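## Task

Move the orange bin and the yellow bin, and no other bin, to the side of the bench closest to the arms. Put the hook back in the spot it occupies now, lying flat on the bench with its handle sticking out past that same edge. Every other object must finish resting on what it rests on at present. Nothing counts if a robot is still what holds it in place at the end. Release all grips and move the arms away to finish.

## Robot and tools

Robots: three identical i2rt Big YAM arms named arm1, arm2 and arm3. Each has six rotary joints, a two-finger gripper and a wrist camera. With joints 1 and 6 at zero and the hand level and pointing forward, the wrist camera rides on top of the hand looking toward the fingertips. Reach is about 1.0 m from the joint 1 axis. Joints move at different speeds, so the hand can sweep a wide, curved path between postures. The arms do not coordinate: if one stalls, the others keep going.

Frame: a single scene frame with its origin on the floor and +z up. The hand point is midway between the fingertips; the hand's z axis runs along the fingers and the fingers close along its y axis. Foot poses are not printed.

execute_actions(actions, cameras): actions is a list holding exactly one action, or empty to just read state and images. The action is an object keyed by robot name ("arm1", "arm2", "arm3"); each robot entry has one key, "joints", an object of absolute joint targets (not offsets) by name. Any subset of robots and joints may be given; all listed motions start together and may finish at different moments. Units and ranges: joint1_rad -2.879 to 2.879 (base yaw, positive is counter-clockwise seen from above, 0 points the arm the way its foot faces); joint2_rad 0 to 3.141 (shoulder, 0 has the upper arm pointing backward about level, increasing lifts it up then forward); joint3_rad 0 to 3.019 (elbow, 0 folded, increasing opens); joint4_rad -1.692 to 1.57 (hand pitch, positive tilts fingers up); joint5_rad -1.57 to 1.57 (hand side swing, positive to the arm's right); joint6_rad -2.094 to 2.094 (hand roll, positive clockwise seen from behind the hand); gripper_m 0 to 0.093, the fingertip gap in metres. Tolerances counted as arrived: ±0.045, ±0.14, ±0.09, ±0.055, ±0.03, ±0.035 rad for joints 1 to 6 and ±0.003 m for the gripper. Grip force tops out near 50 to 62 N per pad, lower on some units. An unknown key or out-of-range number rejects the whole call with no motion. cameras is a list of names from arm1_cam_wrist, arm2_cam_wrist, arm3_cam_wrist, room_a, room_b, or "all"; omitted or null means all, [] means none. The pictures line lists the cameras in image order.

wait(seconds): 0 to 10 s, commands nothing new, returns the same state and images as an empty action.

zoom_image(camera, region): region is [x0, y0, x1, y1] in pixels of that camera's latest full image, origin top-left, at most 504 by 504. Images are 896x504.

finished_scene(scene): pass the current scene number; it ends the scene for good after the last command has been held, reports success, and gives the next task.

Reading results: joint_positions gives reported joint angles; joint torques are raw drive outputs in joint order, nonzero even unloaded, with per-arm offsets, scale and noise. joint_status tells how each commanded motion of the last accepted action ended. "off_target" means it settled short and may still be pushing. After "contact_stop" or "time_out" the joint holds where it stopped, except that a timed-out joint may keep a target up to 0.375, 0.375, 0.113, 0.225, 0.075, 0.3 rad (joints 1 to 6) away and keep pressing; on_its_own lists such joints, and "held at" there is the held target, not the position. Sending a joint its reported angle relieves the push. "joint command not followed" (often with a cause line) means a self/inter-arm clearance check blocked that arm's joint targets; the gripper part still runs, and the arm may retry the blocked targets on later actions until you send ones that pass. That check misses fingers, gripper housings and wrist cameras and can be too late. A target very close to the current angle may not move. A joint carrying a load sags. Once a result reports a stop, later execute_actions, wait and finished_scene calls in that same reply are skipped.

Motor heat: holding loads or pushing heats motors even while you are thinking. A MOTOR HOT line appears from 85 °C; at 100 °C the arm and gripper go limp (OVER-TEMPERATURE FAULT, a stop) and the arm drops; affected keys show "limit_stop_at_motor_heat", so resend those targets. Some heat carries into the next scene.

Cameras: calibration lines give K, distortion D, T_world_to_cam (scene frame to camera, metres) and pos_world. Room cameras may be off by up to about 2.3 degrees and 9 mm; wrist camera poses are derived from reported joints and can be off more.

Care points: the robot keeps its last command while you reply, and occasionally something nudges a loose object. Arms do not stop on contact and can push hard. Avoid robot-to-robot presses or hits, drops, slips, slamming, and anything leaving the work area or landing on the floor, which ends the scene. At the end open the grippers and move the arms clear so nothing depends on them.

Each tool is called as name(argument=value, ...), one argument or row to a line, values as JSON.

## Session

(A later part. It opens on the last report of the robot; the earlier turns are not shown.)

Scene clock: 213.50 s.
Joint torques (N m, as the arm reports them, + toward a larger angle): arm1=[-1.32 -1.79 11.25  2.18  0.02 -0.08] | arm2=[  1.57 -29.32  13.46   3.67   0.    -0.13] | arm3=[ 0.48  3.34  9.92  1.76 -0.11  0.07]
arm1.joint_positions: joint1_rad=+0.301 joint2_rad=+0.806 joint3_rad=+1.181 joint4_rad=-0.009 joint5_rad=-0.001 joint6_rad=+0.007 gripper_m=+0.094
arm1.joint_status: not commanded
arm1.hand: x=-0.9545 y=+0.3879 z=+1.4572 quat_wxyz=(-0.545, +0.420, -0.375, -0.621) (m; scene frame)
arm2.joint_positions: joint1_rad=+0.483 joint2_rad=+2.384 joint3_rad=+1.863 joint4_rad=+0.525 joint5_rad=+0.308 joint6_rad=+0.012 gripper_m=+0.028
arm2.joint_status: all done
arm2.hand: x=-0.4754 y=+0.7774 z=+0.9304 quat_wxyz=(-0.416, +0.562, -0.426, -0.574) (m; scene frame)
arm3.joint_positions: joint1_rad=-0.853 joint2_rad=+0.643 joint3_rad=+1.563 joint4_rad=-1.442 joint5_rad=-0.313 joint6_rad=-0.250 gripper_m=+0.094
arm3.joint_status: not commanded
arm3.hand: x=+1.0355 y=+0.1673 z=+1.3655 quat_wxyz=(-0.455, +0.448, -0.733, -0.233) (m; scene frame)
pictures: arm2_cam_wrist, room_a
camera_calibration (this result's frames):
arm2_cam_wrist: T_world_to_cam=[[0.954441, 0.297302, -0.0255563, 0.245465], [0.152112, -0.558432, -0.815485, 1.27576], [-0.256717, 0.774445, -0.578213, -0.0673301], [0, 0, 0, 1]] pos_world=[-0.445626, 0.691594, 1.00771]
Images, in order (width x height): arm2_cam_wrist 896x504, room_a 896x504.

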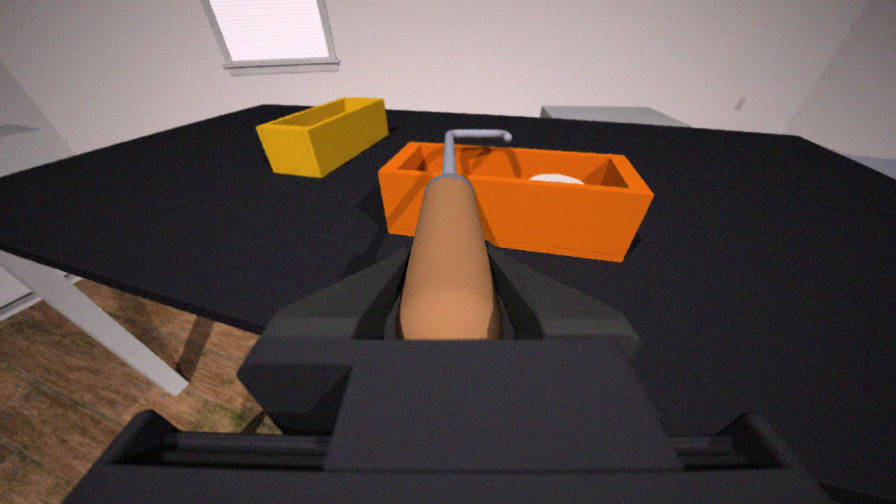

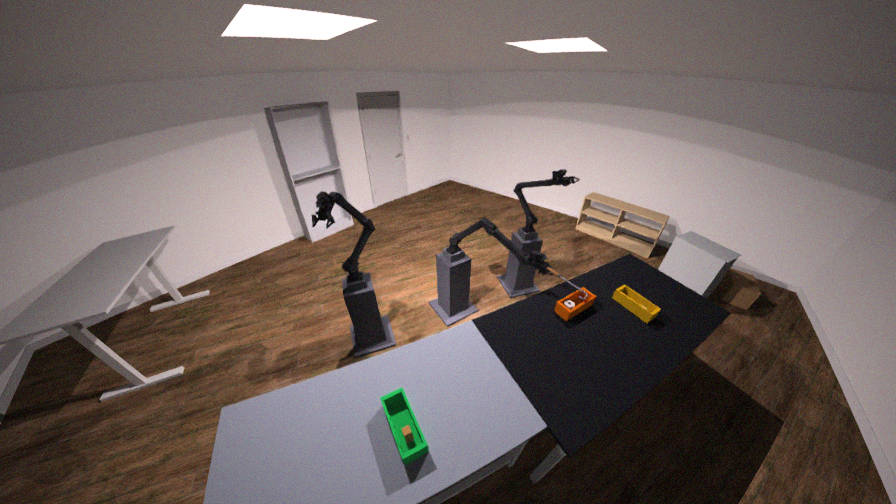

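execute_actions(
  actions=[
    {"arm2":{"joints":{"joint2_rad":2.2,"joint4_rad":0.6}}},
  ],
  cameras=[],
)

execute_actions(
  actions=[
    {"arm2":{"joints":{"joint1_rad":0.175,"joint2_rad":2.10,"joint3_rad":1.60,"joint4_rad":0.64,"joint5_rad":0.0,"joint6_rad":1.57}}},
  ],
  cameras=["arm2_cam_wrist","room_a"],
)

Scene clock: 227.73 s.
Joint torques (N m, as the arm reports them, + toward a larger angle): arm1=[-1.44 -1.91 11.31  2.15  0.01 -0.07] | arm2=[  1.43 -27.38  13.5    3.77  -0.05  -0.11] | arm3=[ 0.48  3.29  9.93  1.77 -0.1   0.07]
arm1.joint_positions: joint1_rad=+0.301 joint2_rad=+0.806 joint3_rad=+1.181 joint4_rad=-0.009 joint5_rad=-0.001 joint6_rad=+0.007 gripper_m=+0.094
arm1.joint_status: not commanded
arm1.hand: x=-0.9545 y=+0.3879 z=+1.4572 quat_wxyz=(-0.545, +0.420, -0.375, -0.621) (m; scene frame)
arm2.joint_positions: joint1_rad=+0.483 joint2_rad=+2.219 joint3_rad=+1.870 joint4_rad=+0.570 joint5_rad=+0.308 joint6_rad=+0.011 gripper_m=+0.028
arm2.joint_status: all done
arm2.hand: x=-0.4642 y=+0.7636 z=+1.0912 quat_wxyz=(-0.439, +0.486, -0.399, -0.642) (m; scene frame)
arm3.joint_positions: joint1_rad=-0.853 joint2_rad=+0.643 joint3_rad=+1.563 joint4_rad=-1.442 joint5_rad=-0.313 joint6_rad=-0.250 gripper_m=+0.094
arm3.joint_status: not commanded
arm3.hand: x=+1.0355 y=+0.1673 z=+1.3655 quat_wxyz=(-0.455, +0.448, -0.733, -0.233) (m; scene frame)
pictures: none
No camera images: the call's "cameras" was empty. Leave "cameras" out to get every camera's image.

Scene clock: 229.90 s.
Joint torques (N m, as the arm reports them, + toward a larger angle): arm1=[-1.44 -1.96 11.23  2.17  0.02 -0.08] | arm2=[  1.18 -27.37  10.7    4.38  -0.01  -0.01] | arm3=[ 0.47  3.31  9.93  1.77 -0.11  0.07]
arm1.joint_positions: joint1_rad=+0.301 joint2_rad=+0.806 joint3_rad=+1.181 joint4_rad=-0.009 joint5_rad=-0.001 joint6_rad=+0.007 gripper_m=+0.094
arm1.joint_status: not commanded
arm1.hand: x=-0.9545 y=+0.3879 z=+1.4572 quat_wxyz=(-0.545, +0.420, -0.375, -0.621) (m; scene frame)
arm2.joint_positions: joint1_rad=+0.182 joint2_rad=+2.139 joint3_rad=+1.567 joint4_rad=+0.601 joint5_rad=-0.001 joint6_rad=+1.562 gripper_m=+0.028
arm2.joint_status: all done
arm2.hand: x=-0.2529 y=+0.8073 z=+0.9897 quat_wxyz=(+0.108, +0.105, -0.689, -0.709) (m; scene frame)
arm3.joint_positions: joint1_rad=-0.853 joint2_rad=+0.643 joint3_rad=+1.563 joint4_rad=-1.442 joint5_rad=-0.313 joint6_rad=-0.250 gripper_m=+0.094
arm3.joint_status: not commanded
arm3.hand: x=+1.0355 y=+0.1673 z=+1.3655 quat_wxyz=(-0.455, +0.448, -0.733, -0.233) (m; scene frame)
pictures: arm2_cam_wrist, room_a
camera_calibration (this result's frames):
arm2_cam_wrist: T_world_to_cam=[[-0.0146778, 0.0348135, -0.999286, 0.956253], [-0.602893, -0.797597, -0.0189315, 0.520738], [-0.797687, 0.602185, 0.0326958, -0.601385], [0, 0, 0, 1]] pos_world=[-0.151732, 0.744194, 0.985092]
Images, in order (width x height): arm2_cam_wrist 896x504, room_a 896x504.

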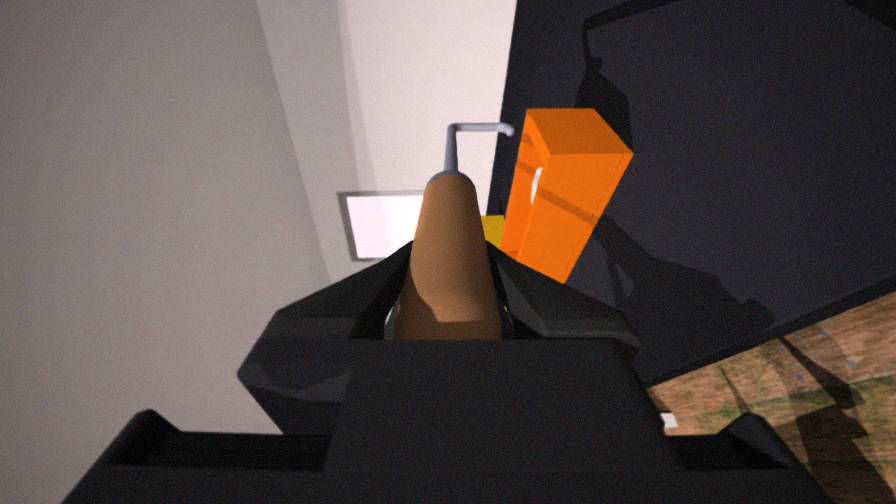

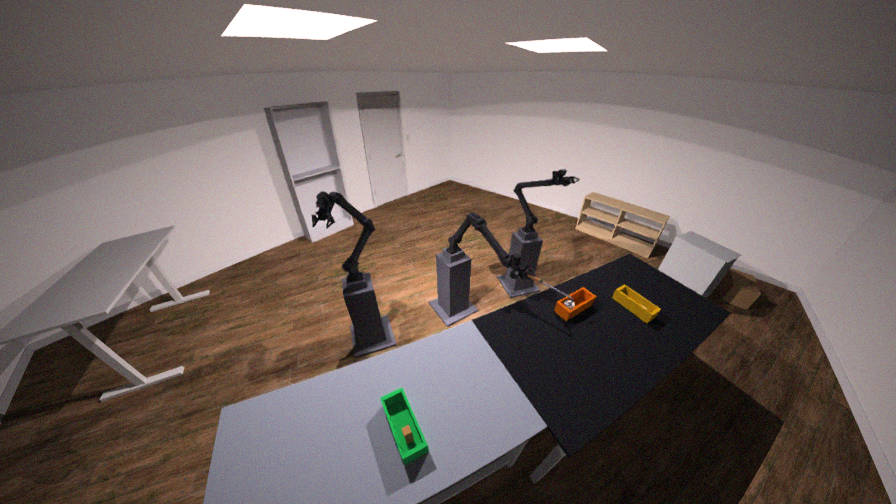

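execute_actions(
  actions=[
    {"arm2":{"joints":{"joint1_rad":0.215}}},
  ],
  cameras=[],
)

execute_actions(
  actions=[
    {"arm2":{"joints":{"joint2_rad":2.20}}},
  ],
  cameras=["arm2_cam_wrist","room_a"],
)

Scene clock: 234.53 s.
Joint torques (N m, as the arm reports them, + toward a larger angle): arm1=[-1.24 -1.81 11.27  2.15  0.02 -0.08] | arm2=[  2.21 -27.28  10.77   4.43  -0.06  -0.02] | arm3=[ 0.55  3.27  9.95  1.74 -0.1   0.07]
arm1.joint_positions: joint1_rad=+0.301 joint2_rad=+0.806 joint3_rad=+1.181 joint4_rad=-0.009 joint5_rad=-0.001 joint6_rad=+0.007 gripper_m=+0.094
arm1.joint_status: not commanded
arm1.hand: x=-0.9545 y=+0.3879 z=+1.4572 quat_wxyz=(-0.545, +0.420, -0.375, -0.621) (m; scene frame)
arm2.joint_positions: joint1_rad=+0.212 joint2_rad=+2.139 joint3_rad=+1.567 joint4_rad=+0.601 joint5_rad=+0.000 joint6_rad=+1.563 gripper_m=+0.028
arm2.joint_status: all done
arm2.hand: x=-0.2768 y=+0.7995 z=+0.9899 quat_wxyz=(+0.118, +0.114, -0.687, -0.708) (m; scene frame)
arm3.joint_positions: joint1_rad=-0.853 joint2_rad=+0.643 joint3_rad=+1.563 joint4_rad=-1.442 joint5_rad=-0.313 joint6_rad=-0.250 gripper_m=+0.094
arm3.joint_status: not commanded
arm3.hand: x=+1.0355 y=+0.1673 z=+1.3655 quat_wxyz=(-0.455, +0.448, -0.733, -0.233) (m; scene frame)
pictures: none
No camera images: the call's "cameras" was empty. Leave "cameras" out to get every camera's image.

Scene clock: 235.60 s.
Joint torques (N m, as the arm reports them, + toward a larger angle): arm1=[-1.57 -1.84 11.29  2.2   0.02 -0.07] | arm2=[  1.94 -27.73  10.31   4.19  -0.05  -0.02] | arm3=[ 0.52  3.27  9.91  1.77 -0.12  0.08]
arm1.joint_positions: joint1_rad=+0.301 joint2_rad=+0.806 joint3_rad=+1.181 joint4_rad=-0.009 joint5_rad=-0.001 joint6_rad=+0.007 gripper_m=+0.094
arm1.joint_status: not commanded
arm1.hand: x=-0.9545 y=+0.3879 z=+1.4572 quat_wxyz=(-0.545, +0.420, -0.375, -0.621) (m; scene frame)
arm2.joint_positions: joint1_rad=+0.212 joint2_rad=+2.237 joint3_rad=+1.567 joint4_rad=+0.607 joint5_rad=+0.000 joint6_rad=+1.563 gripper_m=+0.028
arm2.joint_status: all done
arm2.hand: x=-0.2788 y=+0.8033 z=+0.9100 quat_wxyz=(+0.113, +0.119, -0.719, -0.676) (m; scene frame)
arm3.joint_positions: joint1_rad=-0.853 joint2_rad=+0.643 joint3_rad=+1.563 joint4_rad=-1.442 joint5_rad=-0.313 joint6_rad=-0.250 gripper_m=+0.094
arm3.joint_status: not commanded
arm3.hand: x=+1.0355 y=+0.1673 z=+1.3655 quat_wxyz=(-0.455, +0.448, -0.733, -0.233) (m; scene frame)
pictures: arm2_cam_wrist, room_a
camera_calibration (this result's frames):
arm2_cam_wrist: T_world_to_cam=[[0.0126626, -0.0527903, -0.998525, 0.953646], [-0.579425, -0.814243, 0.0356998, 0.470675], [-0.814927, 0.578118, -0.0408984, -0.535613], [0, 0, 0, 1]] pos_world=[-0.175841, 0.743235, 0.913531]
Images, in order (width x height): arm2_cam_wrist 896x504, room_a 896x504.

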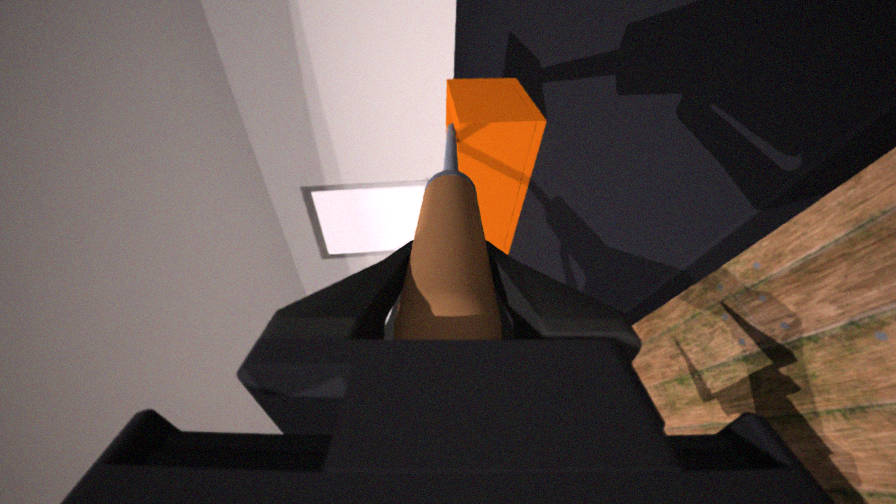

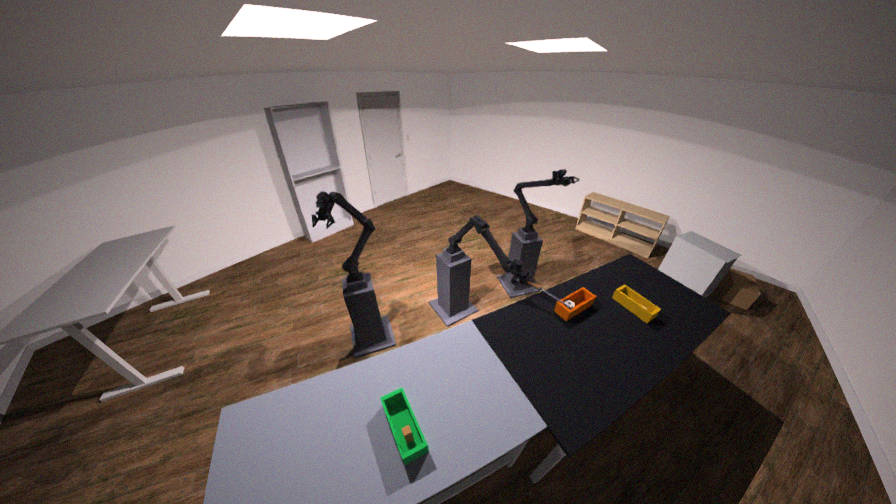

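execute_actions(
  actions=[
    {"arm2":{"joints":{"joint1_rad":0.12,"joint2_rad":2.13,"joint3_rad":1.40,"joint4_rad":0.725}}},
  ],
  cameras=[],
)

execute_actions(
  actions=[
    {"arm2":{"joints":{"joint1_rad":0.03,"joint2_rad":2.04,"joint3_rad":1.25,"joint4_rad":0.785}}},
  ],
  cameras=[],
)

execute_actions(
  actions=[
    {"arm2":{"joints":{"joint1_rad":-0.06,"joint2_rad":1.95,"joint3_rad":1.10,"joint4_rad":0.845}}},
  ],
  cameras=["arm2_cam_wrist","room_a"],
)

Scene clock: 247.07 s.
Joint torques (N m, as the arm reports them, + toward a larger angle): arm1=[-1.47 -1.73 11.22  2.17  0.01 -0.07] | arm2=[  2.09 -25.03   7.72   3.77   0.13  -0.09] | arm3=[ 0.5   3.27  9.92  1.78 -0.11  0.08]
arm1.joint_positions: joint1_rad=+0.301 joint2_rad=+0.806 joint3_rad=+1.181 joint4_rad=-0.009 joint5_rad=-0.001 joint6_rad=+0.007 gripper_m=+0.094
arm1.joint_status: not commanded
arm1.hand: x=-0.9545 y=+0.3879 z=+1.4572 quat_wxyz=(-0.545, +0.420, -0.375, -0.621) (m; scene frame)
arm2.joint_positions: joint1_rad=+0.118 joint2_rad=+2.155 joint3_rad=+1.396 joint4_rad=+0.698 joint5_rad=-0.004 joint6_rad=+1.570 gripper_m=+0.028
arm2.joint_status: all done
arm2.hand: x=-0.1920 y=+0.7827 z=+0.9064 quat_wxyz=(+0.085, +0.085, -0.723, -0.680) (m; scene frame)
arm3.joint_positions: joint1_rad=-0.853 joint2_rad=+0.643 joint3_rad=+1.563 joint4_rad=-1.442 joint5_rad=-0.313 joint6_rad=-0.250 gripper_m=+0.094
arm3.joint_status: not commanded
arm3.hand: x=+1.0355 y=+0.1673 z=+1.3655 quat_wxyz=(-0.455, +0.448, -0.733, -0.233) (m; scene frame)
pictures: none
No camera images: the call's "cameras" was empty. Leave "cameras" out to get every camera's image.

Scene clock: 248.07 s.
Joint torques (N m, as the arm reports them, + toward a larger angle): arm1=[-1.44 -1.79 11.23  2.15  0.02 -0.08] | arm2=[  1.85 -23.12   7.55   4.1    0.09  -0.12] | arm3=[ 0.48  3.29  9.92  1.76 -0.11  0.07]
arm1.joint_positions: joint1_rad=+0.301 joint2_rad=+0.806 joint3_rad=+1.181 joint4_rad=-0.009 joint5_rad=-0.001 joint6_rad=+0.007 gripper_m=+0.094
arm1.joint_status: not commanded
arm1.hand: x=-0.9545 y=+0.3879 z=+1.4572 quat_wxyz=(-0.545, +0.420, -0.375, -0.621) (m; scene frame)
arm2.joint_positions: joint1_rad=+0.028 joint2_rad=+2.064 joint3_rad=+1.242 joint4_rad=+0.752 joint5_rad=-0.003 joint6_rad=+1.572 gripper_m=+0.028
arm2.joint_status: all done
arm2.hand: x=-0.1142 y=+0.7535 z=+0.9095 quat_wxyz=(+0.055, +0.051, -0.730, -0.679) (m; scene frame)
arm3.joint_positions: joint1_rad=-0.853 joint2_rad=+0.643 joint3_rad=+1.563 joint4_rad=-1.442 joint5_rad=-0.313 joint6_rad=-0.250 gripper_m=+0.094
arm3.joint_status: not commanded
arm3.hand: x=+1.0355 y=+0.1673 z=+1.3655 quat_wxyz=(-0.455, +0.448, -0.733, -0.233) (m; scene frame)
pictures: none
No camera images: the call's "cameras" was empty. Leave "cameras" out to get every camera's image.

Scene clock: 249.03 s.
Joint torques (N m, as the arm reports them, + toward a larger angle): arm1=[-1.42 -1.91 11.24  2.14  0.01 -0.07] | arm2=[  1.84 -21.18   7.36   4.27   0.02  -0.12] | arm3=[ 0.46  3.34  9.92  1.77 -0.11  0.08]
arm1.joint_positions: joint1_rad=+0.301 joint2_rad=+0.806 joint3_rad=+1.181 joint4_rad=-0.009 joint5_rad=-0.001 joint6_rad=+0.007 gripper_m=+0.094
arm1.joint_status: not commanded
arm1.hand: x=-0.9545 y=+0.3879 z=+1.4572 quat_wxyz=(-0.545, +0.420, -0.375, -0.621) (m; scene frame)
arm2.joint_positions: joint1_rad=-0.062 joint2_rad=+1.976 joint3_rad=+1.089 joint4_rad=+0.808 joint5_rad=-0.002 joint6_rad=+1.573 gripper_m=+0.028
arm2.joint_status: all done
arm2.hand: x=-0.0426 y=+0.7142 z=+0.9106 quat_wxyz=(+0.024, +0.018, -0.735, -0.678) (m; scene frame)
arm3.joint_positions: joint1_rad=-0.853 joint2_rad=+0.643 joint3_rad=+1.563 joint4_rad=-1.442 joint5_rad=-0.313 joint6_rad=-0.250 gripper_m=+0.094
arm3.joint_status: not commanded
arm3.hand: x=+1.0355 y=+0.1673 z=+1.3655 quat_wxyz=(-0.455, +0.448, -0.733, -0.233) (m; scene frame)
pictures: arm2_cam_wrist, room_a
camera_calibration (this result's frames):
arm2_cam_wrist: T_world_to_cam=[[-0.0101533, -0.0731647, -0.997268, 0.959017], [-0.77682, -0.627408, 0.0539388, 0.376467], [-0.62964, 0.775246, -0.0504655, -0.415693], [0, 0, 0, 1]] pos_world=[0.040447, 0.628629, 0.915113]
Images, in order (width x height): arm2_cam_wrist 896x504, room_a 896x504.

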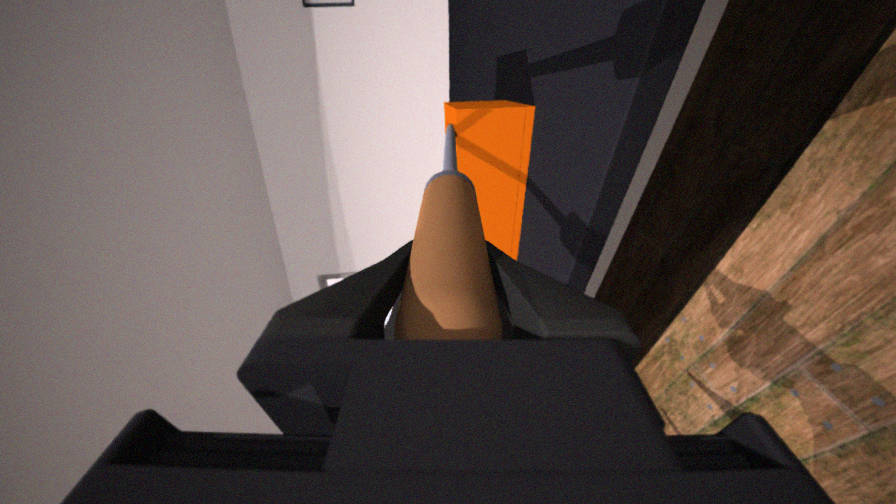

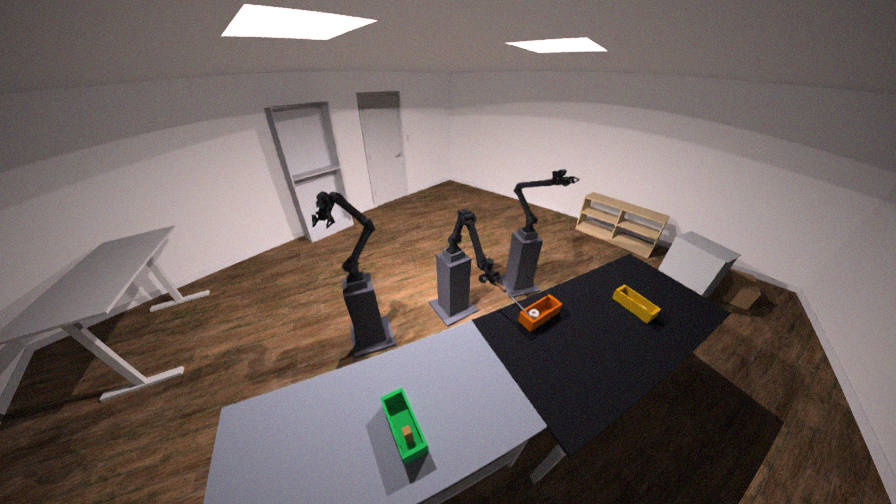

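execute_actions(
  actions=[
    {"arm2":{"joints":{"joint1_rad":-0.12,"joint2_rad":1.85,"joint3_rad":0.95,"joint4_rad":0.895}}},
  ],
  cameras=[],
)

execute_actions(
  actions=[
    {"arm2":{"joints":{"joint1_rad":-0.17,"joint2_rad":1.74,"joint3_rad":0.81,"joint4_rad":0.93}}},
  ],
  cameras=[],
)

execute_actions(
  actions=[
    {"arm2":{"joints":{"joint1_rad":-0.20,"joint2_rad":1.67,"joint3_rad":0.72,"joint4_rad":0.95}}},
  ],
  cameras=["arm2_cam_wrist","room_a"],
)

Scene clock: 256.00 s.
Joint torques (N m, as the arm reports them, + toward a larger angle): arm1=[-1.41 -1.68 11.28  2.13  0.01 -0.08] | arm2=[  1.37 -19.88   7.37   4.61   0.06  -0.12] | arm3=[ 0.47  3.32  9.94  1.77 -0.11  0.07]
arm1.joint_positions: joint1_rad=+0.301 joint2_rad=+0.806 joint3_rad=+1.181 joint4_rad=-0.009 joint5_rad=-0.001 joint6_rad=+0.007 gripper_m=+0.094
arm1.joint_status: not commanded
arm1.hand: x=-0.9545 y=+0.3879 z=+1.4572 quat_wxyz=(-0.545, +0.420, -0.375, -0.621) (m; scene frame)
arm2.joint_positions: joint1_rad=-0.114 joint2_rad=+1.878 joint3_rad=+0.935 joint4_rad=+0.852 joint5_rad=-0.003 joint6_rad=+1.573 gripper_m=+0.028
arm2.joint_status: all done
arm2.hand: x=-0.0047 y=+0.6656 z=+0.9132 quat_wxyz=(+0.006, -0.001, -0.739, -0.673) (m; scene frame)
arm3.joint_positions: joint1_rad=-0.853 joint2_rad=+0.643 joint3_rad=+1.563 joint4_rad=-1.442 joint5_rad=-0.313 joint6_rad=-0.250 gripper_m=+0.094
arm3.joint_status: not commanded
arm3.hand: x=+1.0355 y=+0.1673 z=+1.3655 quat_wxyz=(-0.455, +0.448, -0.733, -0.233) (m; scene frame)
pictures: none
No camera images: the call's "cameras" was empty. Leave "cameras" out to get every camera's image.

Scene clock: 256.83 s.
Joint torques (N m, as the arm reports them, + toward a larger angle): arm1=[-1.35 -1.78 11.3   2.15  0.01 -0.08] | arm2=[  1.38 -17.62   7.44   4.89   0.01  -0.11] | arm3=[ 0.48  3.32  9.93  1.78 -0.11  0.08]
arm1.joint_positions: joint1_rad=+0.301 joint2_rad=+0.806 joint3_rad=+1.181 joint4_rad=-0.009 joint5_rad=-0.001 joint6_rad=+0.007 gripper_m=+0.094
arm1.joint_status: not commanded
arm1.hand: x=-0.9545 y=+0.3879 z=+1.4572 quat_wxyz=(-0.545, +0.420, -0.375, -0.621) (m; scene frame)
arm2.joint_positions: joint1_rad=-0.165 joint2_rad=+1.771 joint3_rad=+0.789 joint4_rad=+0.881 joint5_rad=-0.001 joint6_rad=+1.573 gripper_m=+0.028
arm2.joint_status: all done
arm2.hand: x=+0.0273 y=+0.6152 z=+0.9195 quat_wxyz=(-0.011, -0.020, -0.742, -0.669) (m; scene frame)
arm3.joint_positions: joint1_rad=-0.853 joint2_rad=+0.643 joint3_rad=+1.563 joint4_rad=-1.442 joint5_rad=-0.313 joint6_rad=-0.250 gripper_m=+0.094
arm3.joint_status: not commanded
arm3.hand: x=+1.0355 y=+0.1673 z=+1.3655 quat_wxyz=(-0.455, +0.448, -0.733, -0.233) (m; scene frame)
pictures: none
No camera images: the call's "cameras" was empty. Leave "cameras" out to get every camera's image.

Scene clock: 257.57 s.
Joint torques (N m, as the arm reports them, + toward a larger angle): arm1=[-1.26 -1.84 11.23  2.15  0.01 -0.08] | arm2=[  0.88 -16.76   7.23   4.97   0.13  -0.12] | arm3=[ 0.53  3.3   9.93  1.76 -0.1   0.07]
arm1.joint_positions: joint1_rad=+0.301 joint2_rad=+0.806 joint3_rad=+1.181 joint4_rad=-0.009 joint5_rad=-0.001 joint6_rad=+0.007 gripper_m=+0.094
arm1.joint_status: not commanded
arm1.hand: x=-0.9545 y=+0.3879 z=+1.4572 quat_wxyz=(-0.545, +0.420, -0.375, -0.621) (m; scene frame)
arm2.joint_positions: joint1_rad=-0.188 joint2_rad=+1.704 joint3_rad=+0.699 joint4_rad=+0.900 joint5_rad=-0.004 joint6_rad=+1.573 gripper_m=+0.028
arm2.joint_status: all done
arm2.hand: x=+0.0390 y=+0.5829 z=+0.9228 quat_wxyz=(-0.018, -0.028, -0.743, -0.668) (m; scene frame)
arm3.joint_positions: joint1_rad=-0.853 joint2_rad=+0.643 joint3_rad=+1.563 joint4_rad=-1.442 joint5_rad=-0.313 joint6_rad=-0.250 gripper_m=+0.094
arm3.joint_status: not commanded
arm3.hand: x=+1.0355 y=+0.1673 z=+1.3655 quat_wxyz=(-0.455, +0.448, -0.733, -0.233) (m; scene frame)
pictures: arm2_cam_wrist, room_a
camera_calibration (this result's frames):
arm2_cam_wrist: T_world_to_cam=[[-0.020928, -0.0978262, -0.994983, 0.975114], [-0.848218, -0.525072, 0.0694658, 0.285679], [-0.529234, 0.845417, -0.0719892, -0.286835], [0, 0, 0, 1]] pos_world=[0.110922, 0.487889, 0.929728]
Images, in order (width x height): arm2_cam_wrist 896x504, room_a 896x504.

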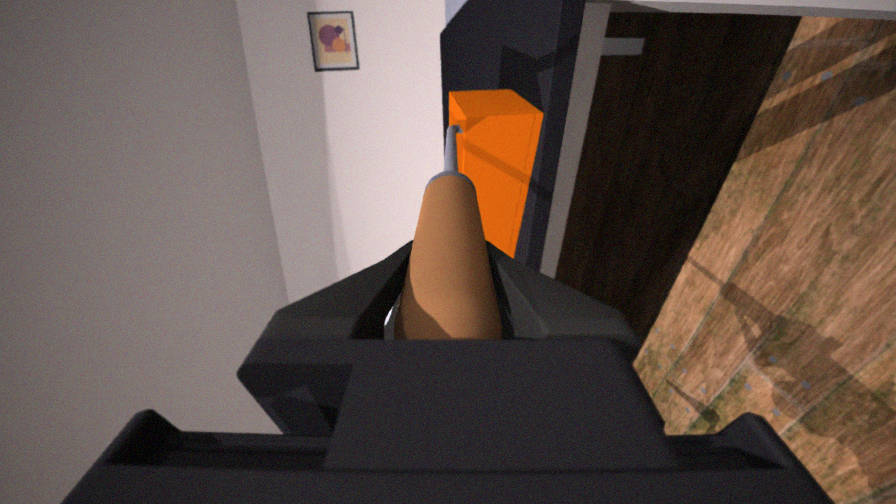

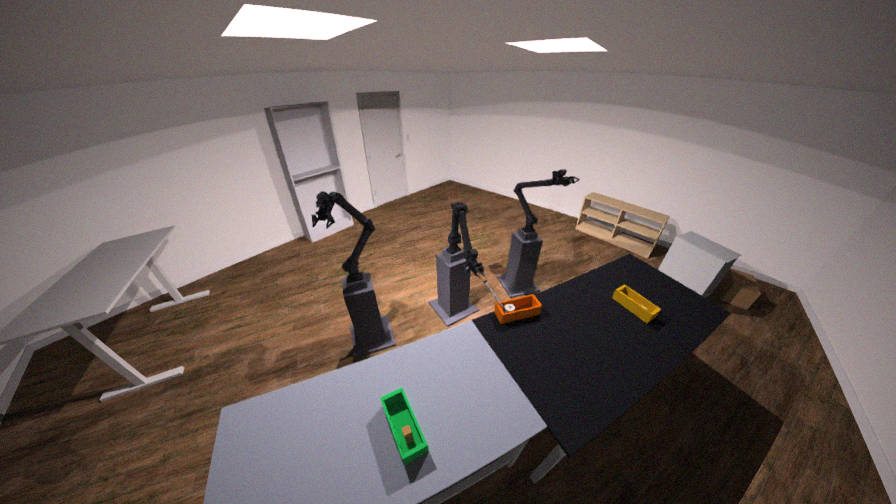

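execute_actions(
  actions=[
    {"arm2":{"joints":{"joint4_rad":1.3,"joint3_rad":0.8}}},
  ],
  cameras=[],
)

execute_actions(
  actions=[
    {"arm2":{"joints":{"joint1_rad":0.481,"joint3_rad":1.5,"joint4_rad":0.9,"joint5_rad":0.309,"joint6_rad":0.0}}},
  ],
  cameras=[],
)

execute_actions(
  actions=[
    {"arm2":{"joints":{"joint2_rad":2.42,"joint3_rad":1.93,"joint4_rad":0.62}}},
  ],
  cameras=["arm2_cam_wrist","room_a"],
)

Scene clock: 264.30 s.
Joint torques (N m, as the arm reports them, + toward a larger angle): arm1=[-1.54 -1.85 11.22  2.19  0.01 -0.07] | arm2=[  0.72 -16.41  10.09   4.49   0.01  -0.12] | arm3=[ 0.57  3.29  9.93  1.76 -0.1   0.07]
arm1.joint_positions: joint1_rad=+0.301 joint2_rad=+0.806 joint3_rad=+1.181 joint4_rad=-0.009 joint5_rad=-0.001 joint6_rad=+0.007 gripper_m=+0.094
arm1.joint_status: not commanded
arm1.hand: x=-0.9545 y=+0.3879 z=+1.4572 quat_wxyz=(-0.545, +0.420, -0.375, -0.621) (m; scene frame)
arm2.joint_positions: joint1_rad=-0.189 joint2_rad=+1.700 joint3_rad=+0.744 joint4_rad=+1.254 joint5_rad=-0.002 joint6_rad=+1.573 gripper_m=+0.028
arm2.joint_status: all done
arm2.hand: x=+0.0411 y=+0.5874 z=+1.0314 quat_wxyz=(-0.024, -0.024, -0.595, -0.803) (m; scene frame)
arm3.joint_positions: joint1_rad=-0.853 joint2_rad=+0.643 joint3_rad=+1.563 joint4_rad=-1.442 joint5_rad=-0.313 joint6_rad=-0.250 gripper_m=+0.094
arm3.joint_status: not commanded
arm3.hand: x=+1.0355 y=+0.1673 z=+1.3655 quat_wxyz=(-0.455, +0.448, -0.733, -0.233) (m; scene frame)
pictures: none
No camera images: the call's "cameras" was empty. Leave "cameras" out to get every camera's image.

Scene clock: 266.47 s.
Joint torques (N m, as the arm reports them, + toward a larger angle): arm1=[-1.4  -1.79 11.26  2.17  0.02 -0.08] | arm2=[  2.32 -19.58  13.95   2.79  -0.37  -0.14] | arm3=[ 0.44  3.38  9.92  1.76 -0.11  0.07]
arm1.joint_positions: joint1_rad=+0.301 joint2_rad=+0.806 joint3_rad=+1.181 joint4_rad=-0.009 joint5_rad=-0.001 joint6_rad=+0.007 gripper_m=+0.094
arm1.joint_status: not commanded
arm1.hand: x=-0.9545 y=+0.3879 z=+1.4572 quat_wxyz=(-0.545, +0.420, -0.375, -0.621) (m; scene frame)
arm2.joint_positions: joint1_rad=+0.477 joint2_rad=+1.689 joint3_rad=+1.433 joint4_rad=+0.880 joint5_rad=+0.314 joint6_rad=+0.011 gripper_m=+0.028
arm2.joint_status: all done
arm2.hand: x=-0.3446 y=+0.6025 z=+1.3178 quat_wxyz=(-0.469, +0.328, -0.339, -0.747) (m; scene frame)
arm3.joint_positions: joint1_rad=-0.853 joint2_rad=+0.643 joint3_rad=+1.563 joint4_rad=-1.442 joint5_rad=-0.313 joint6_rad=-0.250 gripper_m=+0.094
arm3.joint_status: not commanded
arm3.hand: x=+1.0355 y=+0.1673 z=+1.3655 quat_wxyz=(-0.455, +0.448, -0.733, -0.233) (m; scene frame)
pictures: none
No camera images: the call's "cameras" was empty. Leave "cameras" out to get every camera's image.

Scene clock: 268.37 s.
Joint torques (N m, as the arm reports them, + toward a larger angle): arm1=[-1.29 -1.54 11.22  2.2   0.01 -0.07] | arm2=[  1.97 -29.84  12.63   4.04  -0.08  -0.09] | arm3=[ 0.47  3.35  9.93  1.77 -0.11  0.07]
arm1.joint_positions: joint1_rad=+0.301 joint2_rad=+0.806 joint3_rad=+1.181 joint4_rad=-0.009 joint5_rad=-0.001 joint6_rad=+0.007 gripper_m=+0.094
arm1.joint_status: not commanded
arm1.hand: x=-0.9545 y=+0.3879 z=+1.4572 quat_wxyz=(-0.545, +0.420, -0.375, -0.621) (m; scene frame)
arm2.joint_positions: joint1_rad=+0.477 joint2_rad=+2.447 joint3_rad=+1.869 joint4_rad=+0.587 joint5_rad=+0.310 joint6_rad=+0.008 gripper_m=+0.028
arm2.joint_status: all done
arm2.hand: x=-0.4710 y=+0.7816 z=+0.8926 quat_wxyz=(-0.420, +0.559, -0.427, -0.573) (m; scene frame)
arm3.joint_positions: joint1_rad=-0.853 joint2_rad=+0.643 joint3_rad=+1.563 joint4_rad=-1.442 joint5_rad=-0.313 joint6_rad=-0.250 gripper_m=+0.094
arm3.joint_status: not commanded
arm3.hand: x=+1.0355 y=+0.1673 z=+1.3655 quat_wxyz=(-0.455, +0.448, -0.733, -0.233) (m; scene frame)
pictures: arm2_cam_wrist, room_a
camera_calibration (this result's frames):
arm2_cam_wrist: T_world_to_cam=[[0.957045, 0.288975, -0.023618, 0.24506], [0.147593, -0.555679, -0.818191, 1.24473], [-0.249561, 0.77956, -0.574461, -0.0952581], [0, 0, 0, 1]] pos_world=[-0.44202, 0.695115, 0.969494]
Images, in order (width x height): arm2_cam_wrist 896x504, room_a 896x504.

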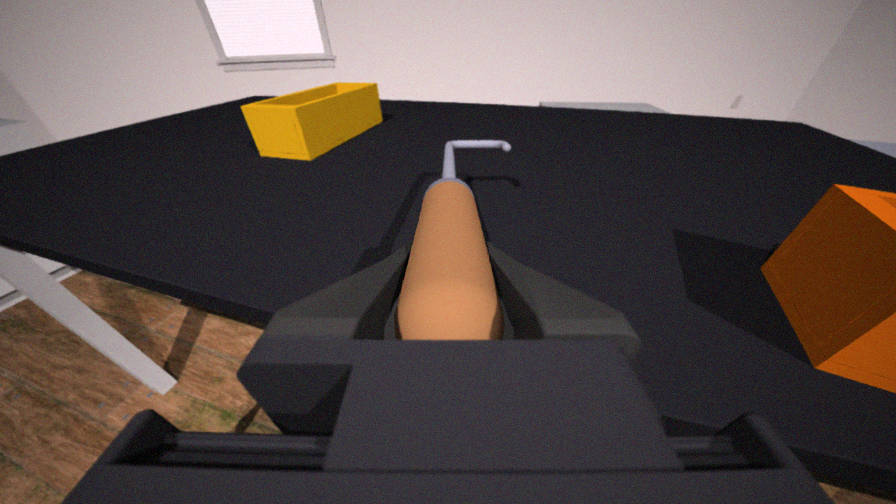

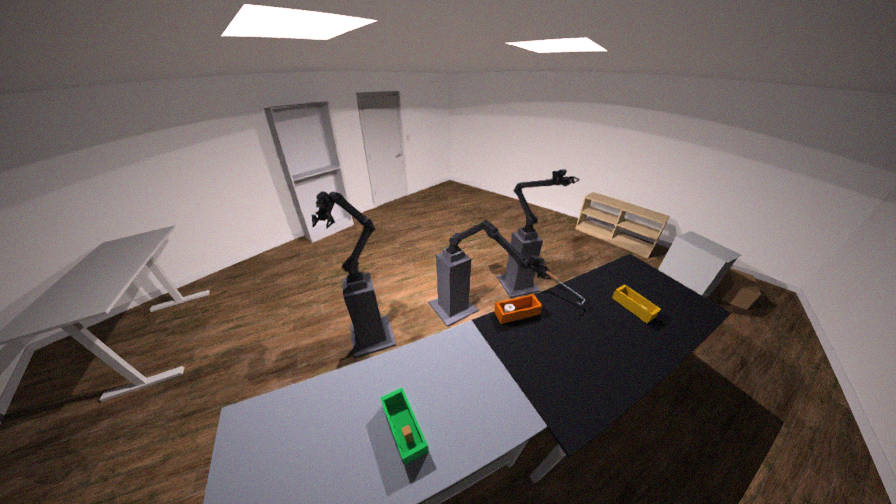

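execute_actions(
  actions=[
    {"arm2":{"joints":{"joint2_rad":2.55,"joint4_rad":0.74}}},
  ],
  cameras=["arm2_cam_wrist"],
)

Scene clock: 272.23 s.
Joint torques (N m, as the arm reports them, + toward a larger angle): arm1=[-1.45 -1.79 11.23  2.18  0.01 -0.07] | arm2=[  2.2  -29.35  11.83   3.41  -0.02  -0.06] | arm3=[ 0.47  3.29  9.91  1.77 -0.11  0.07]
arm1.joint_positions: joint1_rad=+0.301 joint2_rad=+0.806 joint3_rad=+1.181 joint4_rad=-0.009 joint5_rad=-0.001 joint6_rad=+0.007 gripper_m=+0.094
arm1.joint_status: not commanded
arm1.hand: x=-0.9545 y=+0.3879 z=+1.4572 quat_wxyz=(-0.545, +0.420, -0.375, -0.621) (m; scene frame)
arm2.joint_positions: joint1_rad=+0.477 joint2_rad=+2.572 joint3_rad=+1.873 joint4_rad=+0.720 joint5_rad=+0.309 joint6_rad=+0.005 gripper_m=+0.028
arm2.joint_status: all done
arm2.hand: x=-0.4682 y=+0.7759 z=+0.8144 quat_wxyz=(-0.422, +0.556, -0.425, -0.576) (m; scene frame)
arm3.joint_positions: joint1_rad=-0.853 joint2_rad=+0.643 joint3_rad=+1.563 joint4_rad=-1.442 joint5_rad=-0.313 joint6_rad=-0.250 gripper_m=+0.094
arm3.joint_status: not commanded
arm3.hand: x=+1.0355 y=+0.1673 z=+1.3655 quat_wxyz=(-0.455, +0.448, -0.733, -0.233) (m; scene frame)
pictures: arm2_cam_wrist
camera_calibration (this result's frames):
arm2_cam_wrist: T_world_to_cam=[[0.956566, 0.290542, -0.023829, 0.240933], [0.14568, -0.547227, -0.824209, 1.17465], [-0.252507, 0.784938, -0.565785, -0.147651], [0, 0, 0, 1]] pos_world=[-0.438873, 0.688695, 0.890358]
Images, in order (width x height): arm2_cam_wrist 896x504.

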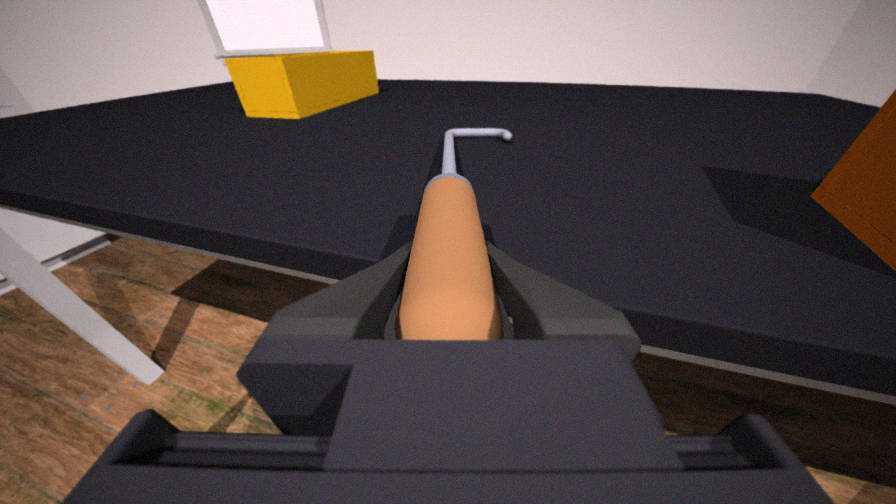

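execute_actions(
  actions=[
    {"arm2":{"joints":{"joint2_rad":2.585,"joint4_rad":0.72}}},
  ],
  cameras=[],
)

execute_actions(
  actions=[
    {"arm2":{"joints":{"gripper_m":0.093}}},
  ],
  cameras=["arm2_cam_wrist"],
)

Scene clock: 275.93 s.
Joint torques (N m, as the arm reports them, + toward a larger angle): arm1=[-1.3  -1.89 11.26  2.2   0.01 -0.08] | arm2=[  2.09 -26.57  11.81   2.69  -0.03  -0.05] | arm3=[ 0.49  3.3   9.91  1.77 -0.1   0.07]
arm1.joint_positions: joint1_rad=+0.301 joint2_rad=+0.806 joint3_rad=+1.181 joint4_rad=-0.009 joint5_rad=-0.001 joint6_rad=+0.007 gripper_m=+0.094
arm1.joint_status: not commanded
arm1.hand: x=-0.9545 y=+0.3879 z=+1.4572 quat_wxyz=(-0.545, +0.420, -0.375, -0.621) (m; scene frame)
arm2.joint_positions: joint1_rad=+0.477 joint2_rad=+2.573 joint3_rad=+1.873 joint4_rad=+0.715 joint5_rad=+0.309 joint6_rad=+0.005 gripper_m=+0.028
arm2.joint_status: all done
arm2.hand: x=-0.4682 y=+0.7759 z=+0.8125 quat_wxyz=(-0.421, +0.558, -0.425, -0.574) (m; scene frame)
arm3.joint_positions: joint1_rad=-0.853 joint2_rad=+0.643 joint3_rad=+1.563 joint4_rad=-1.442 joint5_rad=-0.313 joint6_rad=-0.250 gripper_m=+0.094
arm3.joint_status: not commanded
arm3.hand: x=+1.0355 y=+0.1673 z=+1.3655 quat_wxyz=(-0.455, +0.448, -0.733, -0.233) (m; scene frame)
pictures: none
No camera images: the call's "cameras" was empty. Leave "cameras" out to get every camera's image.

Scene clock: 276.63 s.
Joint torques (N m, as the arm reports them, + toward a larger angle): arm1=[-1.35 -1.89 11.29  2.17  0.01 -0.07] | arm2=[  2.21 -26.34  10.92   2.71  -0.03  -0.04] | arm3=[ 0.49  3.27  9.92  1.77 -0.11  0.07]
arm1.joint_positions: joint1_rad=+0.301 joint2_rad=+0.806 joint3_rad=+1.181 joint4_rad=-0.009 joint5_rad=-0.001 joint6_rad=+0.007 gripper_m=+0.094
arm1.joint_status: not commanded
arm1.hand: x=-0.9545 y=+0.3879 z=+1.4572 quat_wxyz=(-0.545, +0.420, -0.375, -0.621) (m; scene frame)
arm2.joint_positions: joint1_rad=+0.477 joint2_rad=+2.573 joint3_rad=+1.887 joint4_rad=+0.715 joint5_rad=+0.309 joint6_rad=+0.005 gripper_m=+0.093
arm2.joint_status: all done
arm2.hand: x=-0.4700 y=+0.7787 z=+0.8201 quat_wxyz=(-0.423, +0.553, -0.424, -0.579) (m; scene frame)
arm3.joint_positions: joint1_rad=-0.853 joint2_rad=+0.643 joint3_rad=+1.563 joint4_rad=-1.442 joint5_rad=-0.313 joint6_rad=-0.250 gripper_m=+0.094
arm3.joint_status: not commanded
arm3.hand: x=+1.0355 y=+0.1673 z=+1.3655 quat_wxyz=(-0.455, +0.448, -0.733, -0.233) (m; scene frame)
pictures: arm2_cam_wrist
camera_calibration (this result's frames):
arm2_cam_wrist: T_world_to_cam=[[0.95648, 0.290642, -0.0259325, 0.243608], [0.142048, -0.541408, -0.828674, 1.17851], [-0.254887, 0.788926, -0.559131, -0.156753], [0, 0, 0, 1]] pos_world=[-0.440366, 0.690919, 0.895272]
Images, in order (width x height): arm2_cam_wrist 896x504.

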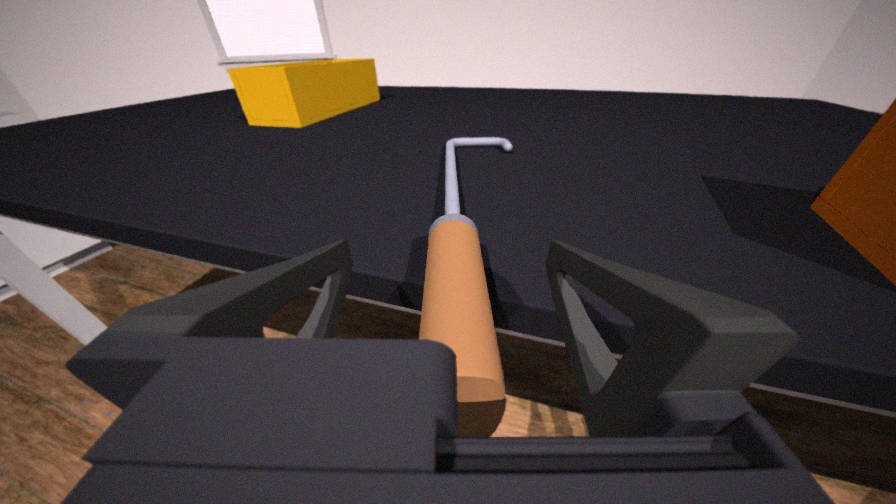

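execute_actions(
  actions=[
    {"arm2":{"joints":{"joint2_rad":2.3}}},
  ],
  cameras=[],
)

execute_actions(
  actions=[
    {"arm2":{"joints":{"joint1_rad":-0.3,"joint2_rad":0.6,"joint3_rad":1.2,"joint4_rad":-0.5,"joint5_rad":0}},"arm1":{"joints":{"joint1_rad":-0.609,"joint2_rad":2.2,"joint3_rad":1.86,"joint4_rad":0.73,"joint5_rad":-1.077,"joint6_rad":0}}},
  ],
  cameras=[],
)

execute_actions(
  actions=[
    {"arm1":{"joints":{"joint2_rad":2.55}}},
  ],
  cameras=["arm1_cam_wrist","room_a"],
)

Scene clock: 290.77 s.
Joint torques (N m, as the arm reports them, + toward a larger angle): arm1=[-1.39 -1.82 11.19  2.13  0.01 -0.08] | arm2=[  2.28 -25.77   9.29   2.05  -0.09  -0.06] | arm3=[ 0.43  3.3   9.94  1.77 -0.11  0.08]
arm1.joint_positions: joint1_rad=+0.301 joint2_rad=+0.806 joint3_rad=+1.181 joint4_rad=-0.009 joint5_rad=-0.001 joint6_rad=+0.007 gripper_m=+0.094
arm1.joint_status: not commanded
arm1.hand: x=-0.9545 y=+0.3879 z=+1.4572 quat_wxyz=(-0.545, +0.420, -0.375, -0.621) (m; scene frame)
arm2.joint_positions: joint1_rad=+0.477 joint2_rad=+2.289 joint3_rad=+1.925 joint4_rad=+0.723 joint5_rad=+0.309 joint6_rad=+0.005 gripper_m=+0.093
arm2.joint_status: all done
arm2.hand: x=-0.4626 y=+0.7717 z=+1.0969 quat_wxyz=(-0.454, +0.434, -0.379, -0.679) (m; scene frame)
arm3.joint_positions: joint1_rad=-0.853 joint2_rad=+0.643 joint3_rad=+1.563 joint4_rad=-1.442 joint5_rad=-0.313 joint6_rad=-0.250 gripper_m=+0.094
arm3.joint_status: not commanded
arm3.hand: x=+1.0355 y=+0.1673 z=+1.3655 quat_wxyz=(-0.455, +0.448, -0.733, -0.233) (m; scene frame)
pictures: none
No camera images: the call's "cameras" was empty. Leave "cameras" out to get every camera's image.

Scene clock: 292.83 s.
Joint torques (N m, as the arm reports them, + toward a larger angle): arm1=[ -0.96 -18.95  12.64   2.29   0.04  -0.03] | arm2=[ 2.08  1.06  7.98  2.05 -0.11 -0.06] | arm3=[ 0.45  3.3   9.92  1.76 -0.11  0.07]
arm1.joint_positions: joint1_rad=-0.611 joint2_rad=+2.211 joint3_rad=+1.822 joint4_rad=+0.710 joint5_rad=-1.075 joint6_rad=+0.006 gripper_m=+0.094
arm1.joint_status: all done
arm1.hand: x=-0.4424 y=+0.6717 z=+1.0765 quat_wxyz=(-0.531, +0.571, -0.308, -0.545) (m; scene frame)
arm2.joint_positions: joint1_rad=-0.306 joint2_rad=+0.595 joint3_rad=+1.206 joint4_rad=-0.493 joint5_rad=+0.002 joint6_rad=+0.005 gripper_m=+0.093
arm2.joint_status: all done
arm2.hand: x=+0.0600 y=+0.2943 z=+1.4216 quat_wxyz=(-0.573, +0.420, -0.516, -0.479) (m; scene frame)
arm3.joint_positions: joint1_rad=-0.853 joint2_rad=+0.643 joint3_rad=+1.563 joint4_rad=-1.442 joint5_rad=-0.313 joint6_rad=-0.250 gripper_m=+0.094
arm3.joint_status: not commanded
arm3.hand: x=+1.0355 y=+0.1673 z=+1.3655 quat_wxyz=(-0.455, +0.448, -0.733, -0.233) (m; scene frame)
pictures: none
No camera images: the call's "cameras" was empty. Leave "cameras" out to get every camera's image.

Scene clock: 294.47 s.
Joint torques (N m, as the arm reports them, + toward a larger angle): arm1=[ -1.23 -19.87  10.81   2.19  -0.14  -0.06] | arm2=[ 2.01  0.93  7.96  2.08 -0.11 -0.05] | arm3=[ 0.53  3.3   9.91  1.75 -0.1   0.07]
arm1.joint_positions: joint1_rad=-0.611 joint2_rad=+2.560 joint3_rad=+1.826 joint4_rad=+0.719 joint5_rad=-1.075 joint6_rad=+0.006 gripper_m=+0.094
arm1.joint_status: all done
arm1.hand: x=-0.4356 y=+0.6815 z=+0.8025 quat_wxyz=(-0.419, +0.561, -0.430, -0.570) (m; scene frame)
arm2.joint_positions: joint1_rad=-0.306 joint2_rad=+0.595 joint3_rad=+1.206 joint4_rad=-0.493 joint5_rad=+0.002 joint6_rad=+0.005 gripper_m=+0.093
arm2.joint_status: not commanded
arm2.hand: x=+0.0600 y=+0.2943 z=+1.4216 quat_wxyz=(-0.573, +0.420, -0.516, -0.479) (m; scene frame)
arm3.joint_positions: joint1_rad=-0.853 joint2_rad=+0.643 joint3_rad=+1.563 joint4_rad=-1.442 joint5_rad=-0.313 joint6_rad=-0.250 gripper_m=+0.094
arm3.joint_status: not commanded
arm3.hand: x=+1.0355 y=+0.1673 z=+1.3655 quat_wxyz=(-0.455, +0.448, -0.733, -0.233) (m; scene frame)
pictures: arm1_cam_wrist, room_a
camera_calibration (this result's frames):
arm1_cam_wrist: T_world_to_cam=[[0.957511, 0.288103, -0.0129893, 0.231474], [0.162344, -0.575682, -0.801395, 1.10695], [-0.238362, 0.765237, -0.597994, -0.0238881], [0, 0, 0, 1]] pos_world=[-0.40704, 0.588846, 0.87583]
Images, in order (width x height): arm1_cam_wrist 896x504, room_a 896x504.

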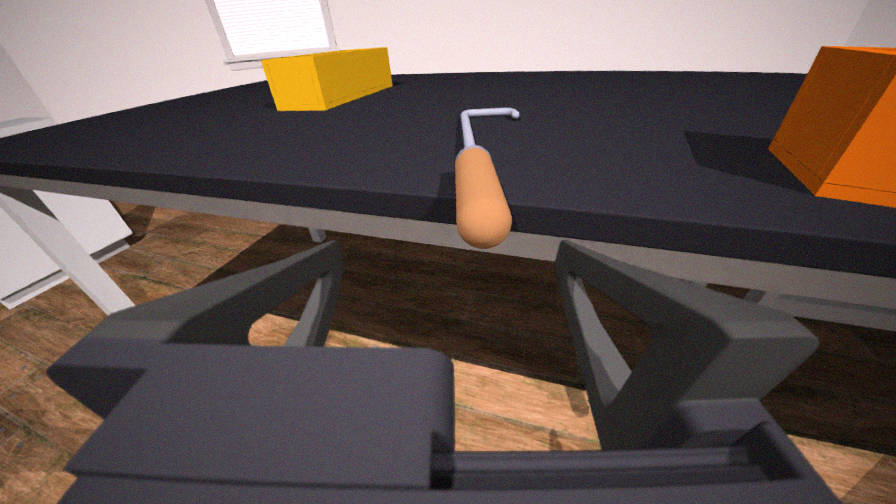

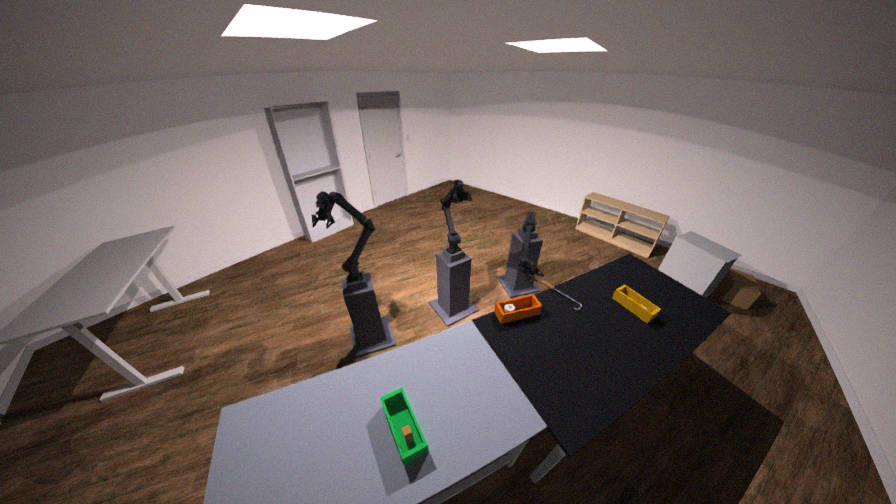

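execute_actions(
  actions=[
    {"arm1":{"joints":{"joint1_rad":-0.51,"joint2_rad":2.715,"joint3_rad":2.19,"joint4_rad":0.585,"joint5_rad":-0.978}}},
  ],
  cameras=["arm1_cam_wrist"],
)

Scene clock: 302.40 s.
Joint torques (N m, as the arm reports them, + toward a larger angle): arm1=[ -0.81 -21.88  12.72   1.35   0.01  -0.01] | arm2=[ 2.03  0.86  8.02  2.08 -0.13 -0.05] | arm3=[ 0.51  3.29  9.93  1.77 -0.11  0.07]
arm1.joint_positions: joint1_rad=-0.515 joint2_rad=+2.733 joint3_rad=+2.145 joint4_rad=+0.594 joint5_rad=-0.980 joint6_rad=+0.002 gripper_m=+0.094
arm1.joint_status: all done
arm1.hand: x=-0.4524 y=+0.7715 z=+0.7872 quat_wxyz=(-0.427, +0.563, -0.421, -0.569) (m; scene frame)
arm2.joint_positions: joint1_rad=-0.306 joint2_rad=+0.595 joint3_rad=+1.206 joint4_rad=-0.493 joint5_rad=+0.002 joint6_rad=+0.005 gripper_m=+0.093
arm2.joint_status: not commanded
arm2.hand: x=+0.0600 y=+0.2943 z=+1.4216 quat_wxyz=(-0.573, +0.420, -0.516, -0.479) (m; scene frame)
arm3.joint_positions: joint1_rad=-0.853 joint2_rad=+0.643 joint3_rad=+1.563 joint4_rad=-1.442 joint5_rad=-0.313 joint6_rad=-0.250 gripper_m=+0.094
arm3.joint_status: not commanded
arm3.hand: x=+1.0355 y=+0.1673 z=+1.3655 quat_wxyz=(-0.455, +0.448, -0.733, -0.233) (m; scene frame)
pictures: arm1_cam_wrist
camera_calibration (this result's frames):
arm1_cam_wrist: T_world_to_cam=[[0.957268, 0.289033, 0.00987174, 0.202628], [0.178116, -0.562335, -0.807499, 1.15094], [-0.227842, 0.774751, -0.589787, -0.114904], [0, 0, 0, 1]] pos_world=[-0.425151, 0.677672, 0.859617]
Images, in order (width x height): arm1_cam_wrist 896x504.

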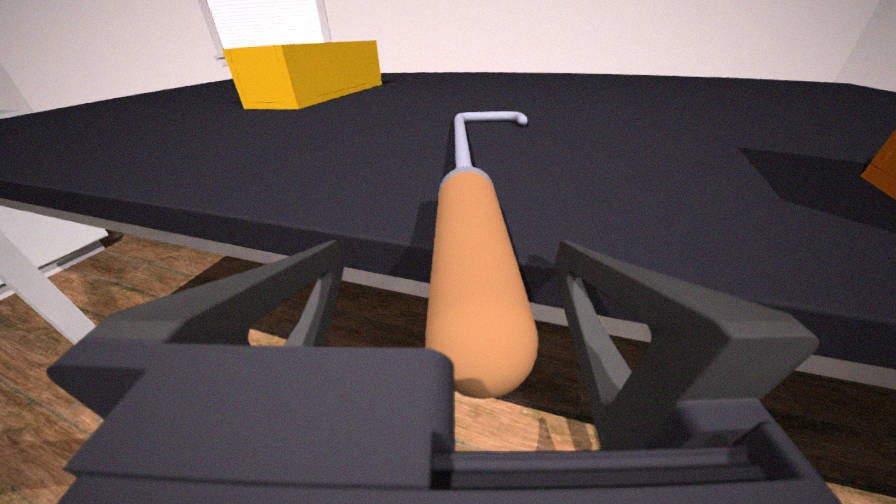

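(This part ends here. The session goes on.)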